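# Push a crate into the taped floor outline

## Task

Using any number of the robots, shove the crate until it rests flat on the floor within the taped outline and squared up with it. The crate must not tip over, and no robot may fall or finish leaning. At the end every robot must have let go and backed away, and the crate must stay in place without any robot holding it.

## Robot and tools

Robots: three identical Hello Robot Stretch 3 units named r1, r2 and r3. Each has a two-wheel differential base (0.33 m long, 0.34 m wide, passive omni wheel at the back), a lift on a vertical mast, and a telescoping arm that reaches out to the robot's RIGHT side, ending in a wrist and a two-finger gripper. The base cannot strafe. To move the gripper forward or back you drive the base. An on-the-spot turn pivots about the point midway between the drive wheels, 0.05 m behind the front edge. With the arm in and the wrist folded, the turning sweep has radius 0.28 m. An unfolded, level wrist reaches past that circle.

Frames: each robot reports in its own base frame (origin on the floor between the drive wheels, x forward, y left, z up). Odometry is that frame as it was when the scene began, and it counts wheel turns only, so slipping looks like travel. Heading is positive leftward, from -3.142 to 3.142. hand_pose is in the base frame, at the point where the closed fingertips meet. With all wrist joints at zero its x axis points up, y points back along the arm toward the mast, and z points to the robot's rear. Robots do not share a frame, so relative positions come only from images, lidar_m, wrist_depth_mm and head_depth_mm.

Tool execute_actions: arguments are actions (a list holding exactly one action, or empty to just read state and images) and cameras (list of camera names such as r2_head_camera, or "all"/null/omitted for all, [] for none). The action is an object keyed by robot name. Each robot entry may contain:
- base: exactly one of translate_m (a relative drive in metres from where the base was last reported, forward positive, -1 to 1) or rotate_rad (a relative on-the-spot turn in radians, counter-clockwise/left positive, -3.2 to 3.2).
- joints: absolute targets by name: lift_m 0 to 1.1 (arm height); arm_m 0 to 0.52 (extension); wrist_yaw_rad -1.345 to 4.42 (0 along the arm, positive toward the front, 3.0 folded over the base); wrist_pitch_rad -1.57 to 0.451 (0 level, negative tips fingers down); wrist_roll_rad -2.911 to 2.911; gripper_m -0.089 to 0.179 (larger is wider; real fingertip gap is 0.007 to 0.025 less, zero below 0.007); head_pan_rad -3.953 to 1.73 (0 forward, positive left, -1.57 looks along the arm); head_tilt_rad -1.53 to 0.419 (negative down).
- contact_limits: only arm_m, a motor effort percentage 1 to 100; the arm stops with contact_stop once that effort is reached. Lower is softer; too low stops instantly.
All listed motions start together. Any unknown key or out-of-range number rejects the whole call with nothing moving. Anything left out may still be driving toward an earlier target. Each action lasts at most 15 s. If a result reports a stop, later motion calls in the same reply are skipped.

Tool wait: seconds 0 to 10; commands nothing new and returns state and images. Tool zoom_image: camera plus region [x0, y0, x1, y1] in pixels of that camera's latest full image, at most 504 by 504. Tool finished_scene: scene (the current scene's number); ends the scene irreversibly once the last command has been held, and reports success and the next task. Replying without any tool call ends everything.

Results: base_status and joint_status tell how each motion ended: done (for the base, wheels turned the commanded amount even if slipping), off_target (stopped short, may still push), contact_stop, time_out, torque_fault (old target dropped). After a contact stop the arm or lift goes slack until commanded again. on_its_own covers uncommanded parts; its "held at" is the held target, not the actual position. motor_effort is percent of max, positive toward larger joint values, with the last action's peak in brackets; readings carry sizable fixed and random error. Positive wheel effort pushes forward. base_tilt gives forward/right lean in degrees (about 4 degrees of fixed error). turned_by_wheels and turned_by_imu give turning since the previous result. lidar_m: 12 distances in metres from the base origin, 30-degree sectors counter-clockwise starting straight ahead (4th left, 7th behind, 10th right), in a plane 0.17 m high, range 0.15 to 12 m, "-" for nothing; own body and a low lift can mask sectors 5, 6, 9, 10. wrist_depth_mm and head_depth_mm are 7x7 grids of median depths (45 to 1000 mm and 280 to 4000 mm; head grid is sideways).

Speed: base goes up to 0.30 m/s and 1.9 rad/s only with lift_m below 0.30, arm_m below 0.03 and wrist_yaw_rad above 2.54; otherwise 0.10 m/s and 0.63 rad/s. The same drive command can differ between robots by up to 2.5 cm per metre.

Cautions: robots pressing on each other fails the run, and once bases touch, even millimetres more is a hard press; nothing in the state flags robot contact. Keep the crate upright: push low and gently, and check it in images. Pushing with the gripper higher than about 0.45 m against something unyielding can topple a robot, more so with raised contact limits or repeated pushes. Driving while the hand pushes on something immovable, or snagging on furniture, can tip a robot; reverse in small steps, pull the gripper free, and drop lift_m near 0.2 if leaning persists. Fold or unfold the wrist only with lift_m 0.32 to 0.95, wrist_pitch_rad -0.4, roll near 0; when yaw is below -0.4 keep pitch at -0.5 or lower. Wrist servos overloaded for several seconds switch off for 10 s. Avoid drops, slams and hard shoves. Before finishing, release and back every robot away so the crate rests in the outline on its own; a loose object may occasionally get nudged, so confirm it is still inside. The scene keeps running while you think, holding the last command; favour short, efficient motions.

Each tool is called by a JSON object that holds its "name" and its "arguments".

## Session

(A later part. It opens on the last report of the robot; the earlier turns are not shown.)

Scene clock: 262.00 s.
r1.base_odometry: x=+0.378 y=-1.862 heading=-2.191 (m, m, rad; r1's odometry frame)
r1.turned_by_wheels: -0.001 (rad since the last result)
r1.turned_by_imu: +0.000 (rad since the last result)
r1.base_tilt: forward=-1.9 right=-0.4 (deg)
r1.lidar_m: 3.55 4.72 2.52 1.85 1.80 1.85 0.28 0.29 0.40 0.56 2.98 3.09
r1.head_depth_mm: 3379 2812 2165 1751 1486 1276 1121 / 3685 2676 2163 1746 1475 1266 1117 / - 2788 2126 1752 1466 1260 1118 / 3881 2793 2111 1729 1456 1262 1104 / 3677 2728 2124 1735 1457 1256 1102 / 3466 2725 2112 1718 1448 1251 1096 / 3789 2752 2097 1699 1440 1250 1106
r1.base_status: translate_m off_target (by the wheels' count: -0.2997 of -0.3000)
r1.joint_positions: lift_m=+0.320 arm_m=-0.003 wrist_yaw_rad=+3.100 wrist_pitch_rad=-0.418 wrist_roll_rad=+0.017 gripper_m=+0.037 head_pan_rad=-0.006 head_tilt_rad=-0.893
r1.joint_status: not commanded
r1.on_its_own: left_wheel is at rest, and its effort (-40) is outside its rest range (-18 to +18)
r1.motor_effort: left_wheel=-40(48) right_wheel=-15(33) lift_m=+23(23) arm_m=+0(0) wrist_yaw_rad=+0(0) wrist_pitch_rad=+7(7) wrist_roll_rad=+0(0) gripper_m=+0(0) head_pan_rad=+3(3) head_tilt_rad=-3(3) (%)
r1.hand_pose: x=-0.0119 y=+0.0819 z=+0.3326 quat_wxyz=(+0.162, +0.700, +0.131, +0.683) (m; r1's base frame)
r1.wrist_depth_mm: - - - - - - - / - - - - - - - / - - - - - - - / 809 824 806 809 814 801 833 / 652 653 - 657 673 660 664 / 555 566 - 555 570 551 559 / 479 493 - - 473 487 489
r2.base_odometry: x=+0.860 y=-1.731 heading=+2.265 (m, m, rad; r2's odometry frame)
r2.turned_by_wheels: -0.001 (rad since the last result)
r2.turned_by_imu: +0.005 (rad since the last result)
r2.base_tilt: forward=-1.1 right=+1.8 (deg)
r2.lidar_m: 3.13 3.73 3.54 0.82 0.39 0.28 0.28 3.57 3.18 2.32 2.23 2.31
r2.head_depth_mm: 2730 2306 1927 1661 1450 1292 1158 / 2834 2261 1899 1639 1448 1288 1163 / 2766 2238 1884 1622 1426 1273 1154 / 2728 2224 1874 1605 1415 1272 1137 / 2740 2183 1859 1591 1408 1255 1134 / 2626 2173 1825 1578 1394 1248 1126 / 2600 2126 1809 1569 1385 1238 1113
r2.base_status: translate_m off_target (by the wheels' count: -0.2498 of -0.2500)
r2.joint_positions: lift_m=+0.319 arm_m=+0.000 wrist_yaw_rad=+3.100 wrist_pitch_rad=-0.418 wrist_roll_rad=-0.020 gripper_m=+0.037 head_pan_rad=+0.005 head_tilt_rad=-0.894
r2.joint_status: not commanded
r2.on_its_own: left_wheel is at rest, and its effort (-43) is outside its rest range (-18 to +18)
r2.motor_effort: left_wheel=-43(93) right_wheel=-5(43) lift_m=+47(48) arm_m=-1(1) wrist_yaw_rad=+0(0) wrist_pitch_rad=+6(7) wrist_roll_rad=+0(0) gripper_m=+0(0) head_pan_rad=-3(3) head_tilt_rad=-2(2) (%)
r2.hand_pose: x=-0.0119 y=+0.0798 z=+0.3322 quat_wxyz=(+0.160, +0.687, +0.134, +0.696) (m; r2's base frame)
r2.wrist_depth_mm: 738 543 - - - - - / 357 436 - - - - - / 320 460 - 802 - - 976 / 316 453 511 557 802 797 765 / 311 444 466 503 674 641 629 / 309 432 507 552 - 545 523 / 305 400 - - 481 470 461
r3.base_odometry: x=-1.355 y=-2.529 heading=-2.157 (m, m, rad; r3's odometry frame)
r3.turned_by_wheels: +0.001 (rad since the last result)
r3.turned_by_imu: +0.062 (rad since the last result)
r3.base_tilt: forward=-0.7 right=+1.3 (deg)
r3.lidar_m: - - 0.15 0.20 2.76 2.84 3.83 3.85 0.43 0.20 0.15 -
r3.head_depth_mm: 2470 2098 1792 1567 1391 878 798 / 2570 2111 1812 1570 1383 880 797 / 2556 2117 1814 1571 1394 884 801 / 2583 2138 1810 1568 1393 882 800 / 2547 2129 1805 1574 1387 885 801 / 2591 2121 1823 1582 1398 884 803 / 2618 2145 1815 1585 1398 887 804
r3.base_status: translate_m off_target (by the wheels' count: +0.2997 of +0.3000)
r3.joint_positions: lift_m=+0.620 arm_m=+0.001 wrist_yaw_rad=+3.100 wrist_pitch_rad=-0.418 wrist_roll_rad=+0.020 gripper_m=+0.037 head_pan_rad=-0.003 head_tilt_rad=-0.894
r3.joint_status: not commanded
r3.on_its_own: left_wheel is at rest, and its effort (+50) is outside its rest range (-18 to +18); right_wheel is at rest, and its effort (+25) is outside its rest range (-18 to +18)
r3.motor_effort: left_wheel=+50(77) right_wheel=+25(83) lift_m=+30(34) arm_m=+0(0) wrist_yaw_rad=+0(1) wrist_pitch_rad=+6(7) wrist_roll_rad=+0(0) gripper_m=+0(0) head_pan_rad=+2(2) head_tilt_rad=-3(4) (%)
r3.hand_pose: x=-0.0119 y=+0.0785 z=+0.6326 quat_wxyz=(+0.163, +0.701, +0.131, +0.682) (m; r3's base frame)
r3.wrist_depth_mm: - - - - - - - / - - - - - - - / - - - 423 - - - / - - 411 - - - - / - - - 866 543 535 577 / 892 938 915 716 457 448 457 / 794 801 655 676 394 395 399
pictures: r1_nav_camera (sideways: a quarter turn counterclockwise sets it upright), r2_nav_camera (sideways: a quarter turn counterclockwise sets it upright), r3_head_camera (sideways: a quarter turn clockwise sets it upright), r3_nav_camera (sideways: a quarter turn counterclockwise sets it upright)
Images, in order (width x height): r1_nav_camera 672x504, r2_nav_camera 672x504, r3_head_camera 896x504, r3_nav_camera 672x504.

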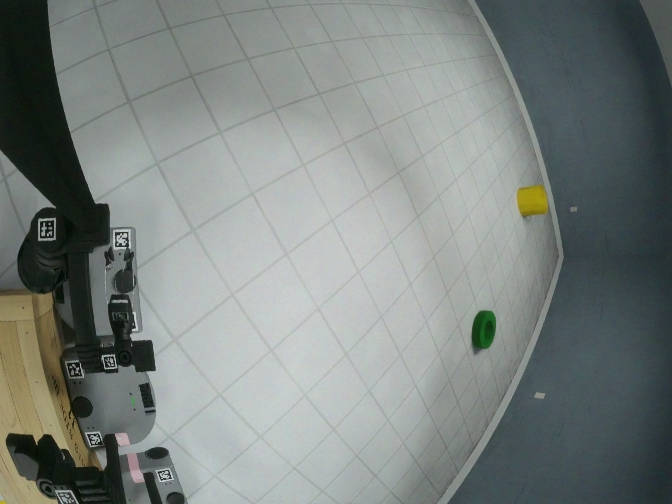

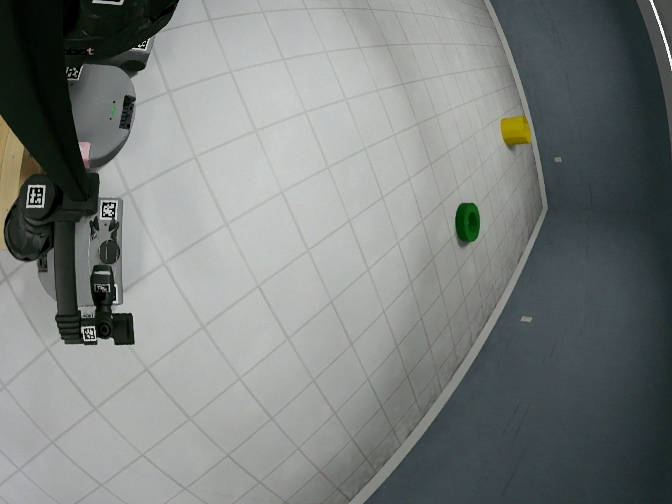

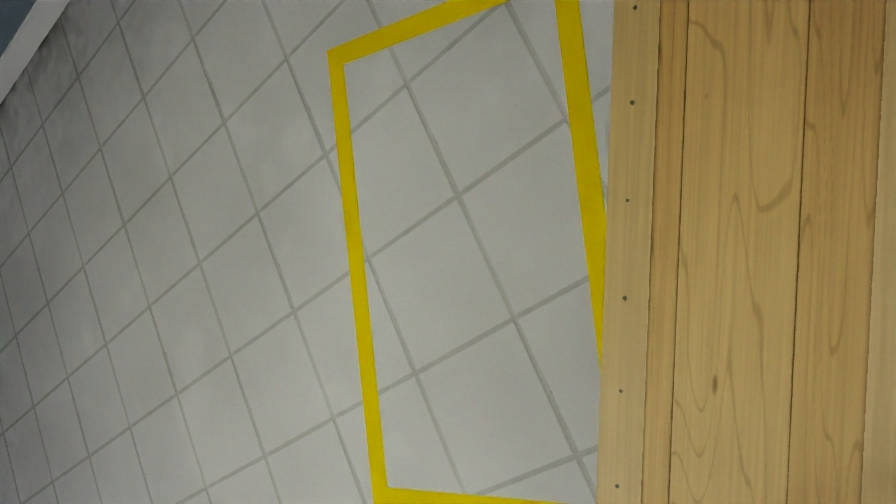

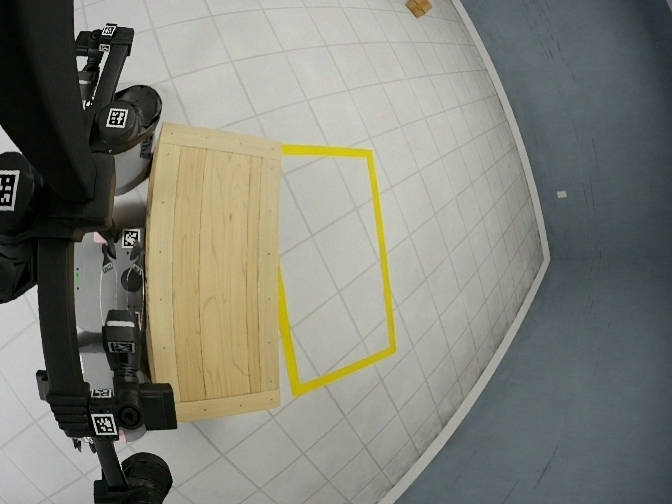

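{"name": "execute_actions", "arguments": {"actions": [{"r1":{"base":{"translate_m":-0.45}},"r2":{"base":{"translate_m":-0.45}},"r3":{"base":{"translate_m":0.45}}}], "cameras": ["r1_nav_camera","r2_nav_camera","r3_nav_camera","r3_head_camera"]}}

Scene clock: 276.53 s.
r1.base_odometry: x=+0.639 y=-1.496 heading=-2.191 (m, m, rad; r1's odometry frame)
r1.turned_by_wheels: +0.000 (rad since the last result)
r1.turned_by_imu: +0.002 (rad since the last result)
r1.base_tilt: forward=-1.9 right=-0.6 (deg)
r1.lidar_m: 4.00 5.12 2.22 1.62 1.57 1.62 0.28 0.29 0.40 0.55 3.21 3.33
r1.head_depth_mm: 3594 2782 2167 1758 1474 1274 1121 / 3905 2788 2154 1764 1472 1274 1124 / 3980 2750 2137 1724 1465 1261 1113 / 3967 2790 2148 1734 1459 1268 1116 / 3653 2726 2116 1727 1455 1260 1110 / 3681 2735 2123 1706 1454 1250 1105 / 3812 2666 2110 1708 1434 1257 1101
r1.base_status: translate_m off_target (by the wheels' count: -0.4497 of -0.4500)
r1.joint_positions: lift_m=+0.320 arm_m=-0.003 wrist_yaw_rad=+3.100 wrist_pitch_rad=-0.418 wrist_roll_rad=+0.017 gripper_m=+0.037 head_pan_rad=-0.006 head_tilt_rad=-0.893
r1.joint_status: not commanded
r1.on_its_own: left_wheel is at rest, and its effort (-20) is outside its rest range (-18 to +18); right_wheel is at rest, and its effort (-43) is outside its rest range (-18 to +18)
r1.motor_effort: left_wheel=-20(40) right_wheel=-43(48) lift_m=+23(23) arm_m=+0(0) wrist_yaw_rad=+0(0) wrist_pitch_rad=+7(7) wrist_roll_rad=+0(0) gripper_m=+0(0) head_pan_rad=+3(2) head_tilt_rad=-2(4) (%)
r1.hand_pose: x=-0.0119 y=+0.0819 z=+0.3326 quat_wxyz=(+0.162, +0.700, +0.131, +0.683) (m; r1's base frame)
r1.wrist_depth_mm: - - - - - - - / - - - - - - - / - - - - - - - / 809 796 814 827 800 807 840 / 649 648 - 657 678 666 650 / 557 555 - 560 574 561 568 / 484 493 - - 477 490 484
r2.base_odometry: x=+1.148 y=-2.077 heading=+2.264 (m, m, rad; r2's odometry frame)
r2.turned_by_wheels: +0.000 (rad since the last result)
r2.turned_by_imu: +0.002 (rad since the last result)
r2.base_tilt: forward=-1.1 right=+1.8 (deg)
r2.lidar_m: 3.47 4.12 3.24 0.82 0.39 0.28 0.27 3.18 3.32 2.55 2.46 2.55
r2.head_depth_mm: 2852 2309 1910 1658 1454 1301 1161 / 2805 2265 1884 1639 1429 1282 1159 / 2777 2233 1891 1623 1431 1278 1150 / 2747 2218 1859 1598 1418 1271 1146 / 2630 2198 1843 1601 1407 1260 1135 / 2645 2187 1837 1583 1406 1245 1134 / 2604 2144 1819 1573 1378 1234 1116
r2.base_status: translate_m off_target (by the wheels' count: -0.4495 of -0.4500)
r2.joint_positions: lift_m=+0.319 arm_m=+0.000 wrist_yaw_rad=+3.100 wrist_pitch_rad=-0.418 wrist_roll_rad=-0.020 gripper_m=+0.037 head_pan_rad=+0.005 head_tilt_rad=-0.894
r2.joint_status: not commanded
r2.on_its_own: left_wheel is at rest, and its effort (-90) is outside its rest range (-18 to +18); right_wheel is at rest, and its effort (-38) is outside its rest range (-18 to +18)
r2.motor_effort: left_wheel=-90(99) right_wheel=-38(42) lift_m=+48(48) arm_m=-1(1) wrist_yaw_rad=+0(0) wrist_pitch_rad=+6(7) wrist_roll_rad=+0(0) gripper_m=+0(0) head_pan_rad=-2(3) head_tilt_rad=-2(2) (%)
r2.hand_pose: x=-0.0119 y=+0.0798 z=+0.3322 quat_wxyz=(+0.160, +0.687, +0.134, +0.696) (m; r2's base frame)
r2.wrist_depth_mm: - 601 - - - - - / 357 436 - - - - - / 319 454 - 786 - - 989 / 315 451 533 542 802 787 765 / 311 444 469 507 681 647 635 / 308 429 515 539 - 548 528 / 305 401 - - 478 467 464
r3.base_odometry: x=-1.604 y=-2.904 heading=-2.157 (m, m, rad; r3's odometry frame)
r3.turned_by_wheels: +0.000 (rad since the last result)
r3.turned_by_imu: +0.001 (rad since the last result)
r3.base_tilt: forward=-0.7 right=+1.2 (deg)
r3.lidar_m: - - 0.15 0.20 2.98 3.06 4.16 5.43 0.43 0.20 0.15 -
r3.head_depth_mm: 2334 2097 1807 1567 1387 877 797 / 2494 2106 1796 1568 1389 880 798 / 2555 2118 1804 1569 1390 884 799 / 2557 2133 1816 1575 1389 882 800 / 2573 2108 1815 1574 1398 882 803 / 2589 2113 1808 1582 1411 882 804 / 2581 2122 1811 1593 1398 887 802
r3.base_status: done
r3.joint_positions: lift_m=+0.620 arm_m=+0.001 wrist_yaw_rad=+3.100 wrist_pitch_rad=-0.418 wrist_roll_rad=+0.020 gripper_m=+0.037 head_pan_rad=-0.003 head_tilt_rad=-0.894
r3.joint_status: not commanded
r3.motor_effort: left_wheel=+0(59) right_wheel=+1(59) lift_m=+30(30) arm_m=+0(0) wrist_yaw_rad=+0(1) wrist_pitch_rad=+6(6) wrist_roll_rad=+0(0) gripper_m=-1(0) head_pan_rad=+2(2) head_tilt_rad=-4(4) (%)
r3.hand_pose: x=-0.0119 y=+0.0785 z=+0.6327 quat_wxyz=(+0.163, +0.701, +0.131, +0.682) (m; r3's base frame)
r3.wrist_depth_mm: - - - - - - - / - - - - - - - / - - - 421 - - - / - - 415 - - - - / - - - 864 559 546 578 / 947 893 925 729 448 454 457 / 805 810 650 669 388 393 396
pictures: r1_nav_camera (sideways: a quarter turn counterclockwise sets it upright), r2_nav_camera (sideways: a quarter turn counterclockwise sets it upright), r3_head_camera (sideways: a quarter turn clockwise sets it upright), r3_nav_camera (sideways: a quarter turn counterclockwise sets it upright)
Images, in order (width x height): r1_nav_camera 672x504, r2_nav_camera 672x504, r3_head_camera 896x504, r3_nav_camera 672x504.

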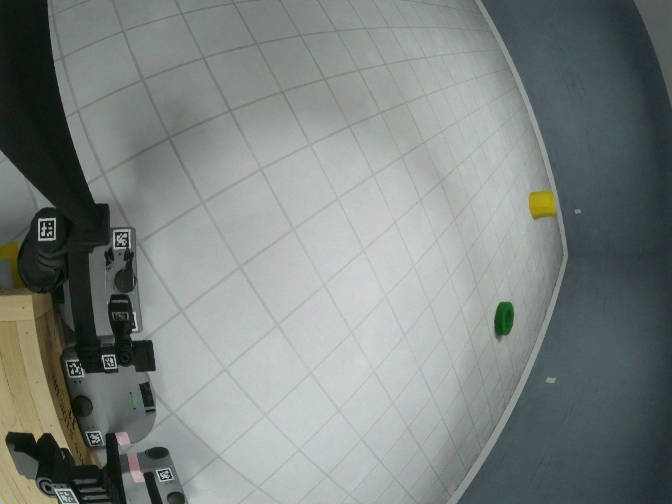

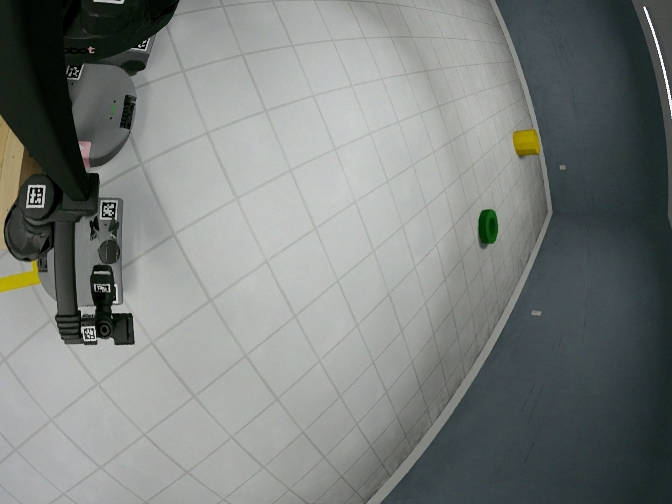

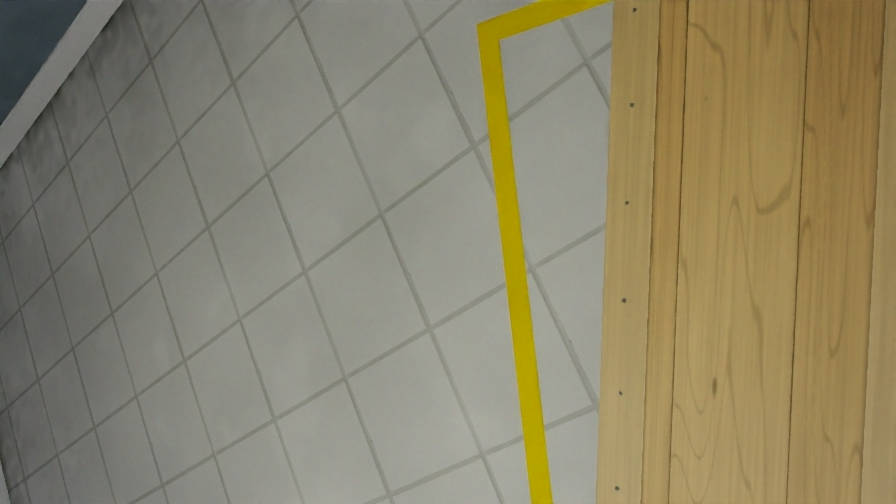

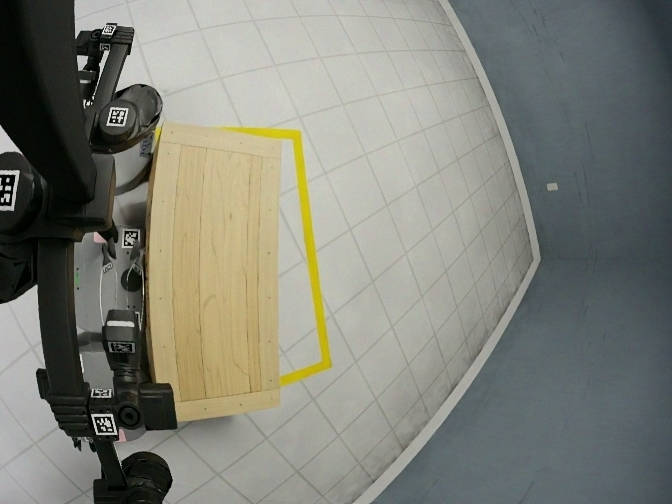

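{"name": "execute_actions", "arguments": {"actions": [{"r1":{"base":{"translate_m":-0.16}},"r2":{"base":{"translate_m":-0.16}},"r3":{"base":{"translate_m":0.16}}}], "cameras": ["r3_head_camera"]}}

Scene clock: 283.30 s.
r1.base_odometry: x=+0.732 y=-1.365 heading=-2.190 (m, m, rad; r1's odometry frame)
r1.turned_by_wheels: +0.000 (rad since the last result)
r1.turned_by_imu: +0.002 (rad since the last result)
r1.base_tilt: forward=-2.0 right=-0.2 (deg)
r1.lidar_m: 4.15 5.26 2.10 1.54 1.49 1.53 0.28 0.29 0.40 0.55 3.30 3.43
r1.head_depth_mm: 3659 2847 2188 1759 1478 1270 1123 / - 2847 2149 1752 1474 1264 1115 / - 2788 2158 1730 1458 1253 1113 / 3856 2761 2133 1739 1468 1260 1117 / 3643 2756 2127 1728 1457 1258 1108 / 3616 2737 2105 1722 1451 1258 1108 / 3767 2677 2078 1723 1441 1250 1101
r1.base_status: translate_m off_target (by the wheels' count: -0.1597 of -0.1600)
r1.joint_positions: lift_m=+0.320 arm_m=-0.003 wrist_yaw_rad=+3.100 wrist_pitch_rad=-0.418 wrist_roll_rad=+0.017 gripper_m=+0.037 head_pan_rad=-0.006 head_tilt_rad=-0.893
r1.joint_status: not commanded
r1.on_its_own: right_wheel is at rest, and its effort (-47) is outside its rest range (-18 to +18)
r1.motor_effort: left_wheel=-16(30) right_wheel=-47(54) lift_m=+23(23) arm_m=-1(1) wrist_yaw_rad=+0(0) wrist_pitch_rad=+7(7) wrist_roll_rad=+0(0) gripper_m=-1(0) head_pan_rad=+2(2) head_tilt_rad=-3(3) (%)
r1.hand_pose: x=-0.0119 y=+0.0819 z=+0.3326 quat_wxyz=(+0.162, +0.700, +0.131, +0.683) (m; r1's base frame)
r1.wrist_depth_mm: - - - - - - - / - - - - - - - / - - - - - - - / 790 812 810 805 795 818 801 / 645 653 - 658 690 675 668 / 560 560 - 566 575 564 553 / 478 499 - - 478 488 484
r2.base_odometry: x=+1.250 y=-2.200 heading=+2.264 (m, m, rad; r2's odometry frame)
r2.turned_by_wheels: -0.001 (rad since the last result)
r2.turned_by_imu: +0.000 (rad since the last result)
r2.base_tilt: forward=-1.2 right=+1.8 (deg)
r2.lidar_m: 3.56 4.31 3.14 0.82 0.39 0.28 0.27 3.06 3.17 2.64 2.53 2.62
r2.head_depth_mm: 2850 2298 1925 1652 1446 1290 1160 / 2837 2298 1908 1646 1432 1279 1162 / 2768 2225 1875 1614 1423 1273 1151 / 2737 2224 1856 1622 1427 1264 1143 / 2705 2194 1866 1596 1404 1256 1136 / 2643 2147 1832 1579 1395 1251 1127 / 2624 2131 1805 1570 1382 1242 1122
r2.base_status: translate_m off_target (by the wheels' count: -0.1595 of -0.1600)
r2.joint_positions: lift_m=+0.319 arm_m=+0.000 wrist_yaw_rad=+3.100 wrist_pitch_rad=-0.418 wrist_roll_rad=-0.020 gripper_m=+0.037 head_pan_rad=+0.005 head_tilt_rad=-0.894
r2.joint_status: not commanded
r2.on_its_own: left_wheel is at rest, and its effort (-95) is outside its rest range (-18 to +18); right_wheel is at rest, and its effort (-35) is outside its rest range (-18 to +18)
r2.motor_effort: left_wheel=-95(100) right_wheel=-35(44) lift_m=+47(47) arm_m=+0(1) wrist_yaw_rad=+0(1) wrist_pitch_rad=+7(6) wrist_roll_rad=+0(0) gripper_m=+0(1) head_pan_rad=-2(3) head_tilt_rad=-2(2) (%)
r2.hand_pose: x=-0.0119 y=+0.0798 z=+0.3322 quat_wxyz=(+0.160, +0.687, +0.134, +0.696) (m; r2's base frame)
r2.wrist_depth_mm: 741 605 - - - - - / 359 437 - - - - - / 317 462 - 813 - - 973 / 317 453 536 551 816 817 774 / 311 446 464 503 685 645 622 / 309 437 517 553 - 546 530 / 305 400 - - 477 467 464
r3.base_odometry: x=-1.692 y=-3.037 heading=-2.157 (m, m, rad; r3's odometry frame)
r3.turned_by_wheels: +0.000 (rad since the last result)
r3.turned_by_imu: +0.000 (rad since the last result)
r3.base_tilt: forward=-0.7 right=+1.2 (deg)
r3.lidar_m: - - 0.15 0.20 3.05 3.15 4.30 5.56 0.42 0.20 0.15 -
r3.head_depth_mm: 2243 2106 1792 1565 1390 878 798 / 2469 2114 1802 1574 1397 881 798 / 2582 2119 1801 1569 1393 879 799 / 2560 2094 1814 1569 1393 880 802 / 2555 2109 1807 1574 1388 884 800 / 2580 2130 1823 1583 1403 884 801 / 2623 2118 1809 1585 1400 887 805
r3.base_status: done
r3.joint_positions: lift_m=+0.620 arm_m=+0.001 wrist_yaw_rad=+3.100 wrist_pitch_rad=-0.418 wrist_roll_rad=+0.020 gripper_m=+0.037 head_pan_rad=-0.003 head_tilt_rad=-0.894
r3.joint_status: not commanded
r3.motor_effort: left_wheel=+5(16) right_wheel=+1(6) lift_m=+30(30) arm_m=+0(0) wrist_yaw_rad=+0(0) wrist_pitch_rad=+6(6) wrist_roll_rad=+0(0) gripper_m=+0(1) head_pan_rad=+1(2) head_tilt_rad=-4(4) (%)
r3.hand_pose: x=-0.0119 y=+0.0785 z=+0.6327 quat_wxyz=(+0.163, +0.701, +0.131, +0.682) (m; r3's base frame)
r3.wrist_depth_mm: - - - - - - - / - - - - - - - / - - - 428 - - - / - - 417 - - - - / - - - 875 546 540 581 / 923 928 927 722 452 451 454 / 776 795 655 698 392 391 395
pictures: r3_head_camera (sideways: a quarter turn clockwise sets it upright)
Images, in order (width x height): r3_head_camera 896x504.

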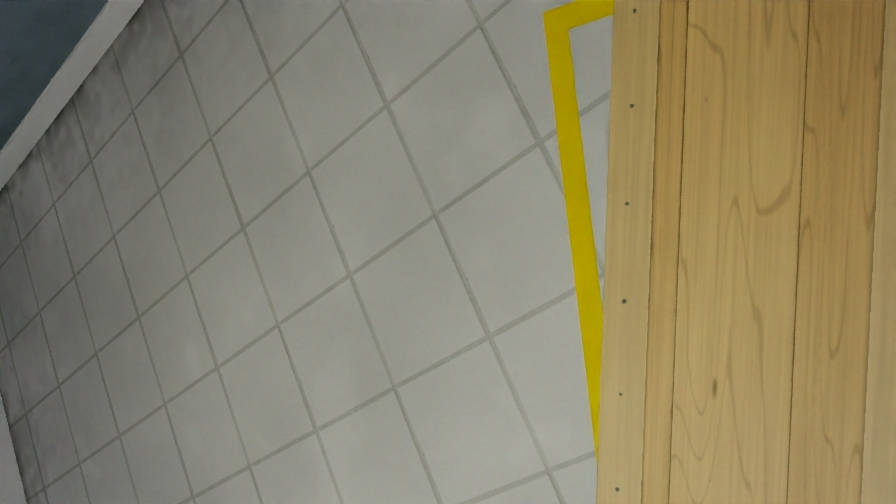

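{"name": "execute_actions", "arguments": {"actions": [{"r1":{"base":{"translate_m":-0.1}},"r2":{"base":{"translate_m":0.01}},"r3":{"base":{"translate_m":-0.25}}}], "cameras": ["r3_head_camera","r3_nav_camera"]}}

Scene clock: 288.93 s.
r1.base_odometry: x=+0.790 y=-1.284 heading=-2.192 (m, m, rad; r1's odometry frame)
r1.turned_by_wheels: -0.002 (rad since the last result)
r1.turned_by_imu: -0.001 (rad since the last result)
r1.base_tilt: forward=-1.9 right=-0.4 (deg)
r1.lidar_m: 4.27 5.35 2.04 1.48 1.44 1.48 0.28 0.28 0.35 0.39 0.38 3.47
r1.head_depth_mm: 3666 2851 2203 1755 1483 1271 981 / - 2843 2165 1736 1485 1270 991 / 3997 2797 2135 1764 1463 1264 1114 / 3932 2741 2140 1725 1466 1261 1111 / 3647 2787 2108 1718 1455 1262 1106 / 3632 2682 2099 1714 1448 1252 1105 / 3824 2726 2105 1714 1450 1251 1104
r1.base_status: translate_m off_target (by the wheels' count: -0.0997 of -0.1000)
r1.joint_positions: lift_m=+0.320 arm_m=-0.003 wrist_yaw_rad=+3.100 wrist_pitch_rad=-0.418 wrist_roll_rad=+0.017 gripper_m=+0.037 head_pan_rad=-0.006 head_tilt_rad=-0.893
r1.joint_status: not commanded
r1.on_its_own: left_wheel is at rest, and its effort (-50) is outside its rest range (-18 to +18)
r1.motor_effort: left_wheel=-50(53) right_wheel=-7(54) lift_m=+23(23) arm_m=+0(1) wrist_yaw_rad=+1(0) wrist_pitch_rad=+7(7) wrist_roll_rad=+0(0) gripper_m=-1(0) head_pan_rad=+3(2) head_tilt_rad=-4(3) (%)
r1.hand_pose: x=-0.0119 y=+0.0819 z=+0.3326 quat_wxyz=(+0.162, +0.700, +0.131, +0.683) (m; r1's base frame)
r1.wrist_depth_mm: - - - - - - - / - - - - - - - / - - - - - - - / 828 812 807 811 806 799 822 / 656 664 - 671 670 666 662 / 560 561 - 562 578 557 575 / 482 502 - - 478 486 485
r2.base_odometry: x=+1.243 y=-2.192 heading=+2.263 (m, m, rad; r2's odometry frame)
r2.turned_by_wheels: -0.001 (rad since the last result)
r2.turned_by_imu: -0.002 (rad since the last result)
r2.base_tilt: forward=-1.1 right=+1.8 (deg)
r2.lidar_m: 3.54 4.28 0.31 0.31 0.44 0.29 0.27 3.06 3.18 2.63 2.53 2.63
r2.head_depth_mm: 2877 2299 1922 1659 1447 1298 1168 / 2832 2256 1909 1647 1436 1284 1163 / 2769 2272 1886 1623 1430 1280 1146 / 2748 2228 1862 1609 1413 1272 1138 / 2662 2188 1842 1595 1400 1256 1135 / 2632 2190 1837 1590 1399 1244 1123 / 2606 2149 1802 1571 1395 1242 1122
r2.base_status: translate_m off_target (by the wheels' count: +0.0102 of +0.0100)
r2.joint_positions: lift_m=+0.319 arm_m=+0.000 wrist_yaw_rad=+3.100 wrist_pitch_rad=-0.418 wrist_roll_rad=-0.020 gripper_m=+0.037 head_pan_rad=+0.005 head_tilt_rad=-0.894
r2.joint_status: not commanded
r2.on_its_own: left_wheel is at rest, and its effort (-48) is outside its rest range (-18 to +18)
r2.motor_effort: left_wheel=-48(85) right_wheel=-9(32) lift_m=+47(47) arm_m=-1(1) wrist_yaw_rad=+0(0) wrist_pitch_rad=+7(6) wrist_roll_rad=+0(0) gripper_m=-1(0) head_pan_rad=-2(2) head_tilt_rad=-3(2) (%)
r2.hand_pose: x=-0.0119 y=+0.0798 z=+0.3322 quat_wxyz=(+0.160, +0.687, +0.134, +0.696) (m; r2's base frame)
r2.wrist_depth_mm: 726 695 - - - - - / 386 585 - - - - - / 360 559 - 805 642 - 974 / 353 533 831 577 475 715 779 / 340 513 686 468 460 597 630 / 332 487 596 530 - 545 527 / 320 439 - - 479 467 457
r3.base_odometry: x=-1.554 y=-2.829 heading=-2.157 (m, m, rad; r3's odometry frame)
r3.turned_by_wheels: +0.000 (rad since the last result)
r3.turned_by_imu: -0.001 (rad since the last result)
r3.base_tilt: forward=-0.7 right=+1.2 (deg)
r3.lidar_m: 0.34 0.35 0.32 0.31 2.95 3.01 4.09 5.34 2.62 0.39 0.38 0.37
r3.head_depth_mm: 2392 2103 1804 1107 980 1059 970 / 2550 2108 1805 1105 985 1118 1113 / 2564 2122 1811 1110 982 1095 1138 / 2553 2110 1812 1110 985 1056 1126 / 2555 2123 1826 1117 989 1019 1141 / 2582 2132 1827 1111 988 987 1134 / 2596 2131 1820 1580 986 956 1010
r3.base_status: done
r3.joint_positions: lift_m=+0.620 arm_m=+0.001 wrist_yaw_rad=+3.100 wrist_pitch_rad=-0.418 wrist_roll_rad=+0.020 gripper_m=+0.037 head_pan_rad=-0.003 head_tilt_rad=-0.894
r3.joint_status: not commanded
r3.motor_effort: left_wheel=+0(5) right_wheel=+1(4) lift_m=+30(30) arm_m=+0(0) wrist_yaw_rad=+0(0) wrist_pitch_rad=+6(6) wrist_roll_rad=+0(0) gripper_m=-1(1) head_pan_rad=+2(2) head_tilt_rad=-4(4) (%)
r3.hand_pose: x=-0.0119 y=+0.0785 z=+0.6327 quat_wxyz=(+0.163, +0.701, +0.131, +0.682) (m; r3's base frame)
r3.wrist_depth_mm: - - - - - - - / - - - - 609 - - / - - - - 386 384 - / - - - - 412 - - / - - - 913 - 574 539 / 916 909 959 733 739 587 452 / 797 804 804 667 658 595 414
pictures: r3_head_camera (sideways: a quarter turn clockwise sets it upright), r3_nav_camera (sideways: a quarter turn counterclockwise sets it upright)
Images, in order (width x height): r3_head_camera 896x504, r3_nav_camera 672x504.

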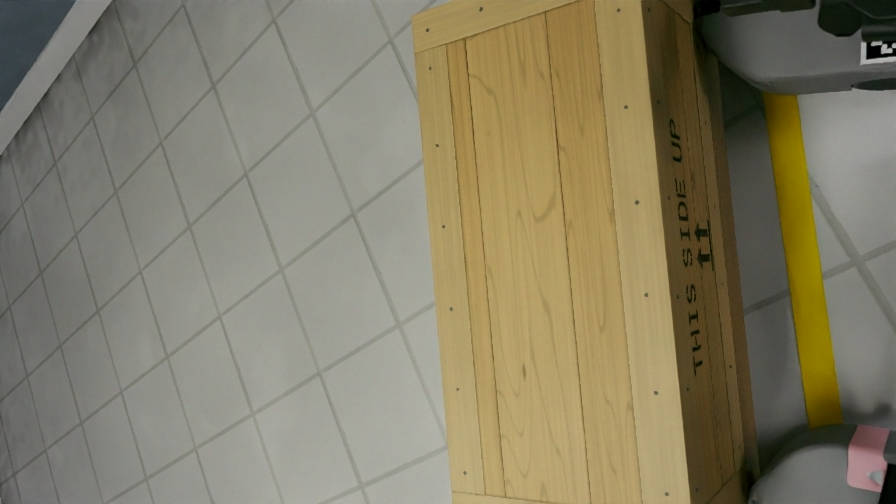

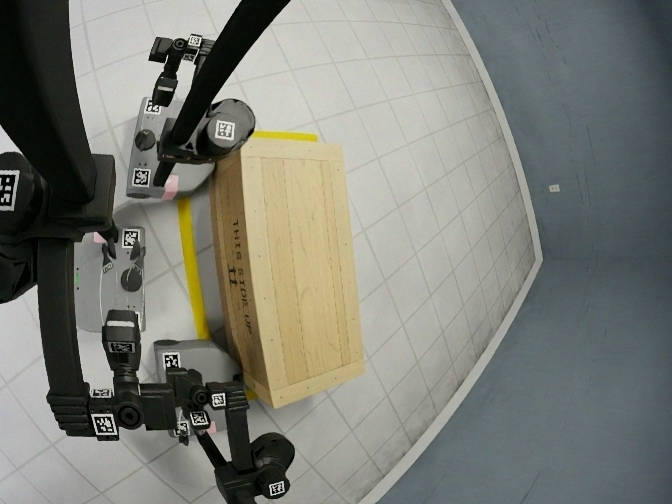

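{"name": "execute_actions", "arguments": {"actions": [{"r1":{"base":{"translate_m":-0.035}},"r2":{"base":{"translate_m":-0.01}},"r3":{"base":{"translate_m":-0.1}}}], "cameras": []}}

{"name": "execute_actions", "arguments": {"actions": [{"r1":{"base":{"translate_m":0.2}},"r2":{"base":{"translate_m":0.2}},"r3":{"base":{"translate_m":-0.2}}}], "cameras": ["r3_head_camera","r3_nav_camera"]}}

Scene clock: 294.27 s.
r1.base_odometry: x=+0.810 y=-1.256 heading=-2.193 (m, m, rad; r1's odometry frame)
r1.turned_by_wheels: -0.001 (rad since the last result)
r1.turned_by_imu: +0.000 (rad since the last result)
r1.base_tilt: forward=-1.9 right=-0.4 (deg)
r1.lidar_m: 4.30 5.38 2.02 1.46 1.42 1.47 0.27 0.28 0.34 0.66 0.44 3.49
r1.head_depth_mm: 3697 2811 2180 1762 1447 1047 1012 / 3939 2803 2160 1754 1476 1111 1020 / 3997 2753 2143 1735 1475 1278 1111 / 3879 2784 2123 1744 1456 1264 1106 / 3715 2752 2120 1724 1454 1248 1109 / 3731 2749 2086 1720 1462 1256 1104 / 3895 2710 2100 1710 1440 1253 1099
r1.base_status: translate_m off_target (by the wheels' count: -0.0347 of -0.0350)
r1.joint_positions: lift_m=+0.320 arm_m=-0.003 wrist_yaw_rad=+3.100 wrist_pitch_rad=-0.418 wrist_roll_rad=+0.017 gripper_m=+0.037 head_pan_rad=-0.006 head_tilt_rad=-0.893
r1.joint_status: not commanded
r1.on_its_own: left_wheel is at rest, and its effort (-41) is outside its rest range (-18 to +18); right_wheel is at rest, and its effort (-21) is outside its rest range (-18 to +18)
r1.motor_effort: left_wheel=-41(51) right_wheel=-21(32) lift_m=+23(23) arm_m=+0(1) wrist_yaw_rad=+1(0) wrist_pitch_rad=+7(7) wrist_roll_rad=+0(0) gripper_m=+0(0) head_pan_rad=+3(2) head_tilt_rad=-3(3) (%)
r1.hand_pose: x=-0.0119 y=+0.0819 z=+0.3326 quat_wxyz=(+0.162, +0.700, +0.131, +0.683) (m; r1's base frame)
r1.wrist_depth_mm: - - - - - - - / - - - - - - - / - - - - - - - / 806 780 802 817 798 797 839 / 652 653 - 665 685 669 670 / 557 564 - 548 577 551 552 / 481 493 - - 480 486 486
r2.base_odometry: x=+1.249 y=-2.199 heading=+2.263 (m, m, rad; r2's odometry frame)
r2.turned_by_wheels: -0.001 (rad since the last result)
r2.turned_by_imu: -0.005 (rad since the last result)
r2.base_tilt: forward=-1.1 right=+1.7 (deg)
r2.lidar_m: 3.55 4.28 0.35 0.44 0.46 0.29 0.27 3.06 3.17 2.63 2.53 2.63
r2.head_depth_mm: 2853 2280 1923 1654 1454 1289 1166 / 2837 2246 1903 1636 1433 1285 1162 / 2785 2242 1879 1626 1430 1280 1149 / 2758 2215 1836 1611 1417 1260 1149 / 2673 2174 1843 1606 1408 1254 1139 / 2630 2152 1808 1578 1396 1247 1127 / 2618 2154 1818 1573 1384 1247 1104
r2.base_status: translate_m off_target (by the wheels' count: -0.0098 of -0.0100)
r2.joint_positions: lift_m=+0.319 arm_m=+0.000 wrist_yaw_rad=+3.100 wrist_pitch_rad=-0.418 wrist_roll_rad=-0.020 gripper_m=+0.037 head_pan_rad=+0.005 head_tilt_rad=-0.894
r2.joint_status: not commanded
r2.on_its_own: left_wheel is at rest, and its effort (-43) is outside its rest range (-18 to +18)
r2.motor_effort: left_wheel=-43(100) right_wheel=-9(41) lift_m=+47(48) arm_m=-1(1) wrist_yaw_rad=+0(0) wrist_pitch_rad=+7(7) wrist_roll_rad=+0(0) gripper_m=-1(1) head_pan_rad=-3(2) head_tilt_rad=-2(2) (%)
r2.hand_pose: x=-0.0119 y=+0.0798 z=+0.3322 quat_wxyz=(+0.160, +0.687, +0.134, +0.696) (m; r2's base frame)
r2.wrist_depth_mm: 742 781 - - - 350 - / 393 642 - - - 392 - / 374 611 - - 673 583 966 / 362 574 863 845 532 463 771 / 352 539 694 673 454 462 618 / 338 508 576 560 - 513 530 / 326 443 - - 479 462 459
r3.base_odometry: x=-1.499 y=-2.746 heading=-2.157 (m, m, rad; r3's odometry frame)
r3.turned_by_wheels: +0.000 (rad since the last result)
r3.turned_by_imu: -0.001 (rad since the last result)
r3.base_tilt: forward=-0.7 right=+1.2 (deg)
r3.lidar_m: 0.46 0.46 0.35 0.44 2.89 2.97 4.04 4.20 2.69 1.95 0.44 0.51
r3.head_depth_mm: 2395 2103 1798 1105 1028 769 1088 / 2541 2116 1792 1109 1032 1212 1117 / 2548 2121 1800 1109 1032 1248 1128 / 2552 2114 1804 1118 1014 1232 1132 / 2552 2143 1805 1117 1019 1230 1130 / 2593 2141 1821 1115 1002 1219 1125 / 2602 2151 1824 1120 1003 1085 988
r3.base_status: done
r3.joint_positions: lift_m=+0.620 arm_m=+0.001 wrist_yaw_rad=+3.100 wrist_pitch_rad=-0.418 wrist_roll_rad=+0.020 gripper_m=+0.037 head_pan_rad=-0.003 head_tilt_rad=-0.894
r3.joint_status: not commanded
r3.motor_effort: left_wheel=+1(4) right_wheel=+2(4) lift_m=+30(31) arm_m=+0(0) wrist_yaw_rad=-1(0) wrist_pitch_rad=+6(6) wrist_roll_rad=+0(0) gripper_m=+0(1) head_pan_rad=+1(2) head_tilt_rad=-4(3) (%)
r3.hand_pose: x=-0.0119 y=+0.0785 z=+0.6327 quat_wxyz=(+0.163, +0.701, +0.131, +0.682) (m; r3's base frame)
r3.wrist_depth_mm: - - - - - 344 - / - - - - - 367 - / - - - - 715 377 385 / - - - - - 402 - / - - - - 597 - 557 / 926 935 900 926 563 718 519 / 807 801 787 796 667 684 530
pictures: none
No camera images: the call's "cameras" was empty. Leave "cameras" out to get every camera's image.

Scene clock: 297.50 s.
r1.base_odometry: x=+0.693 y=-1.419 heading=-2.193 (m, m, rad; r1's odometry frame)
r1.turned_by_wheels: +0.000 (rad since the last result)
r1.turned_by_imu: +0.002 (rad since the last result)
r1.base_tilt: forward=-1.9 right=-0.4 (deg)
r1.lidar_m: 4.07 5.19 2.16 1.57 1.53 1.57 0.47 0.48 0.58 0.71 0.44 3.36
r1.head_depth_mm: 3627 2818 2168 1746 1434 1053 1012 / 3876 2805 2154 1779 1474 1113 1029 / - 2788 2166 1740 1452 1259 1116 / - 2766 2122 1727 1463 1255 1111 / 3690 2747 2129 1727 1454 1256 1113 / 3596 2704 2103 1721 1442 1255 1105 / 3808 2718 2097 1714 1441 1256 1101
r1.base_status: done
r1.joint_positions: lift_m=+0.320 arm_m=-0.003 wrist_yaw_rad=+3.100 wrist_pitch_rad=-0.418 wrist_roll_rad=+0.017 gripper_m=+0.037 head_pan_rad=-0.006 head_tilt_rad=-0.893
r1.joint_status: not commanded
r1.motor_effort: left_wheel=+0(34) right_wheel=+0(21) lift_m=+23(23) arm_m=+0(0) wrist_yaw_rad=+0(1) wrist_pitch_rad=+7(7) wrist_roll_rad=+0(0) gripper_m=+0(0) head_pan_rad=+3(3) head_tilt_rad=-3(3) (%)
r1.hand_pose: x=-0.0119 y=+0.0819 z=+0.3326 quat_wxyz=(+0.162, +0.700, +0.131, +0.683) (m; r1's base frame)
r1.wrist_depth_mm: - - - - - - - / - - - - - - - / - - - - - - - / 808 807 816 808 815 817 819 / 661 657 - 664 698 655 663 / 553 561 - 568 576 559 569 / 479 495 - - 477 486 488
r2.base_odometry: x=+1.122 y=-2.045 heading=+2.263 (m, m, rad; r2's odometry frame)
r2.turned_by_wheels: +0.000 (rad since the last result)
r2.turned_by_imu: +0.000 (rad since the last result)
r2.base_tilt: forward=-1.2 right=+1.8 (deg)
r2.lidar_m: 3.41 4.12 0.35 0.44 0.80 0.51 0.47 3.22 3.36 2.53 2.43 2.52
r2.head_depth_mm: 2857 2313 1929 1652 1453 1285 1160 / 2815 2280 1902 1644 1442 1272 1153 / 2738 2238 1884 1624 1429 1272 1147 / 2735 2209 1884 1604 1425 1264 1144 / 2636 2211 1850 1599 1401 1261 1142 / 2680 2157 1824 1584 1402 1247 1124 / 2618 2132 1814 1585 1391 1240 1106
r2.base_status: done
r2.joint_positions: lift_m=+0.319 arm_m=+0.000 wrist_yaw_rad=+3.100 wrist_pitch_rad=-0.418 wrist_roll_rad=-0.020 gripper_m=+0.037 head_pan_rad=+0.005 head_tilt_rad=-0.894
r2.joint_status: not commanded
r2.motor_effort: left_wheel=+0(36) right_wheel=+0(7) lift_m=+47(47) arm_m=-1(1) wrist_yaw_rad=+0(0) wrist_pitch_rad=+6(7) wrist_roll_rad=+0(0) gripper_m=-1(0) head_pan_rad=-3(3) head_tilt_rad=-2(3) (%)
r2.hand_pose: x=-0.0119 y=+0.0798 z=+0.3322 quat_wxyz=(+0.160, +0.687, +0.134, +0.696) (m; r2's base frame)
r2.wrist_depth_mm: - - - - - 351 - / 704 - - - - 387 - / 681 - - - 683 584 968 / 651 878 885 839 539 465 748 / 621 716 696 676 454 464 618 / 581 593 582 550 - 516 536 / 509 526 - - 476 465 460
r3.base_odometry: x=-1.388 y=-2.579 heading=-2.157 (m, m, rad; r3's odometry frame)
r3.turned_by_wheels: +0.000 (rad since the last result)
r3.turned_by_imu: -0.001 (rad since the last result)
r3.base_tilt: forward=-0.7 right=+1.3 (deg)
r3.lidar_m: 0.65 0.66 0.35 0.44 2.78 2.87 3.86 3.91 2.81 2.05 0.44 0.73
r3.head_depth_mm: 2472 2124 1292 1172 1362 772 1086 / 2543 2124 1269 1160 1368 1213 1121 / 2544 2106 1272 1153 1351 1249 1130 / 2565 2120 1273 1148 1352 1256 1138 / 2579 2118 1277 1134 1330 1251 1134 / 2573 2128 1277 1138 1331 1253 1125 / 2581 2139 1753 1117 1357 1099 986
r3.base_status: done
r3.joint_positions: lift_m=+0.620 arm_m=+0.001 wrist_yaw_rad=+3.100 wrist_pitch_rad=-0.418 wrist_roll_rad=+0.020 gripper_m=+0.037 head_pan_rad=-0.003 head_tilt_rad=-0.894
r3.joint_status: not commanded
r3.motor_effort: left_wheel=+1(4) right_wheel=+1(4) lift_m=+30(30) arm_m=+0(0) wrist_yaw_rad=+0(0) wrist_pitch_rad=+6(6) wrist_roll_rad=+0(0) gripper_m=+0(1) head_pan_rad=+2(2) head_tilt_rad=-4(4) (%)
r3.hand_pose: x=-0.0119 y=+0.0785 z=+0.6327 quat_wxyz=(+0.163, +0.701, +0.131, +0.682) (m; r3's base frame)
r3.wrist_depth_mm: - - - - - 345 - / - - - - - 371 - / - - - - 681 387 378 / - - - - - 406 - / - - - - 605 - - / 908 918 921 920 566 886 881 / 796 801 802 804 659 765 748
pictures: r3_head_camera (sideways: a quarter turn clockwise sets it upright), r3_nav_camera (sideways: a quarter turn counterclockwise sets it upright)
Images, in order (width x height): r3_head_camera 896x504, r3_nav_camera 672x504.

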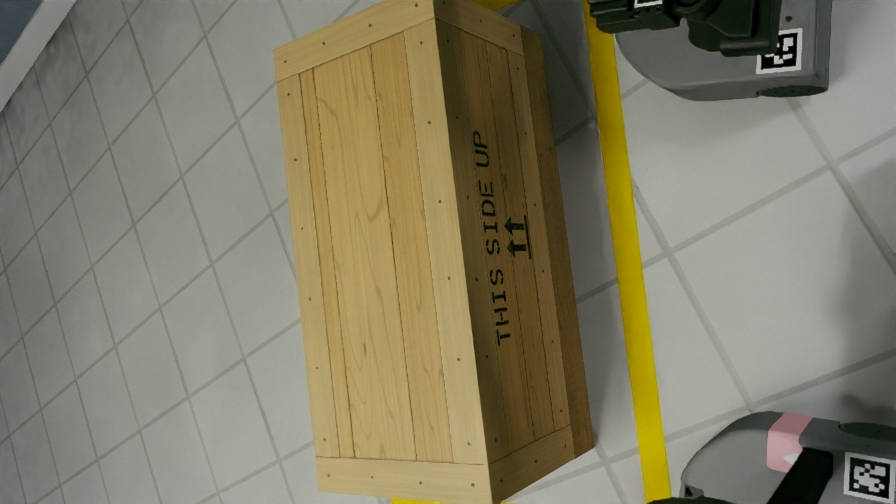

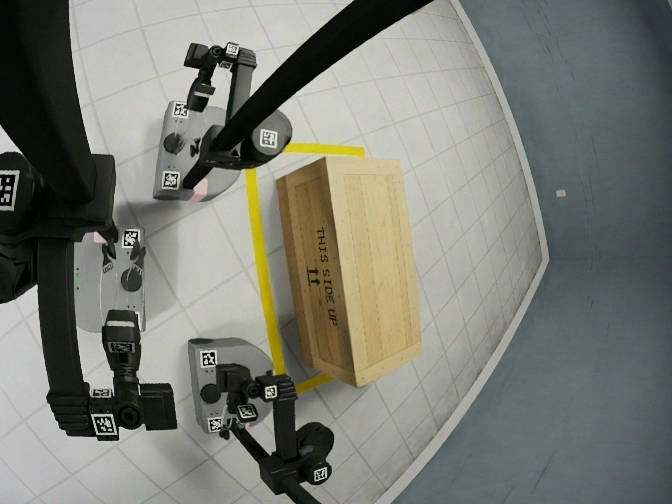

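The crate is parallel to the tape with a gap of about 0.09 m, and both ends are inside the outline.

{"name": "finished_scene", "arguments": {"scene": 2}}

The scene is finished: the task was done.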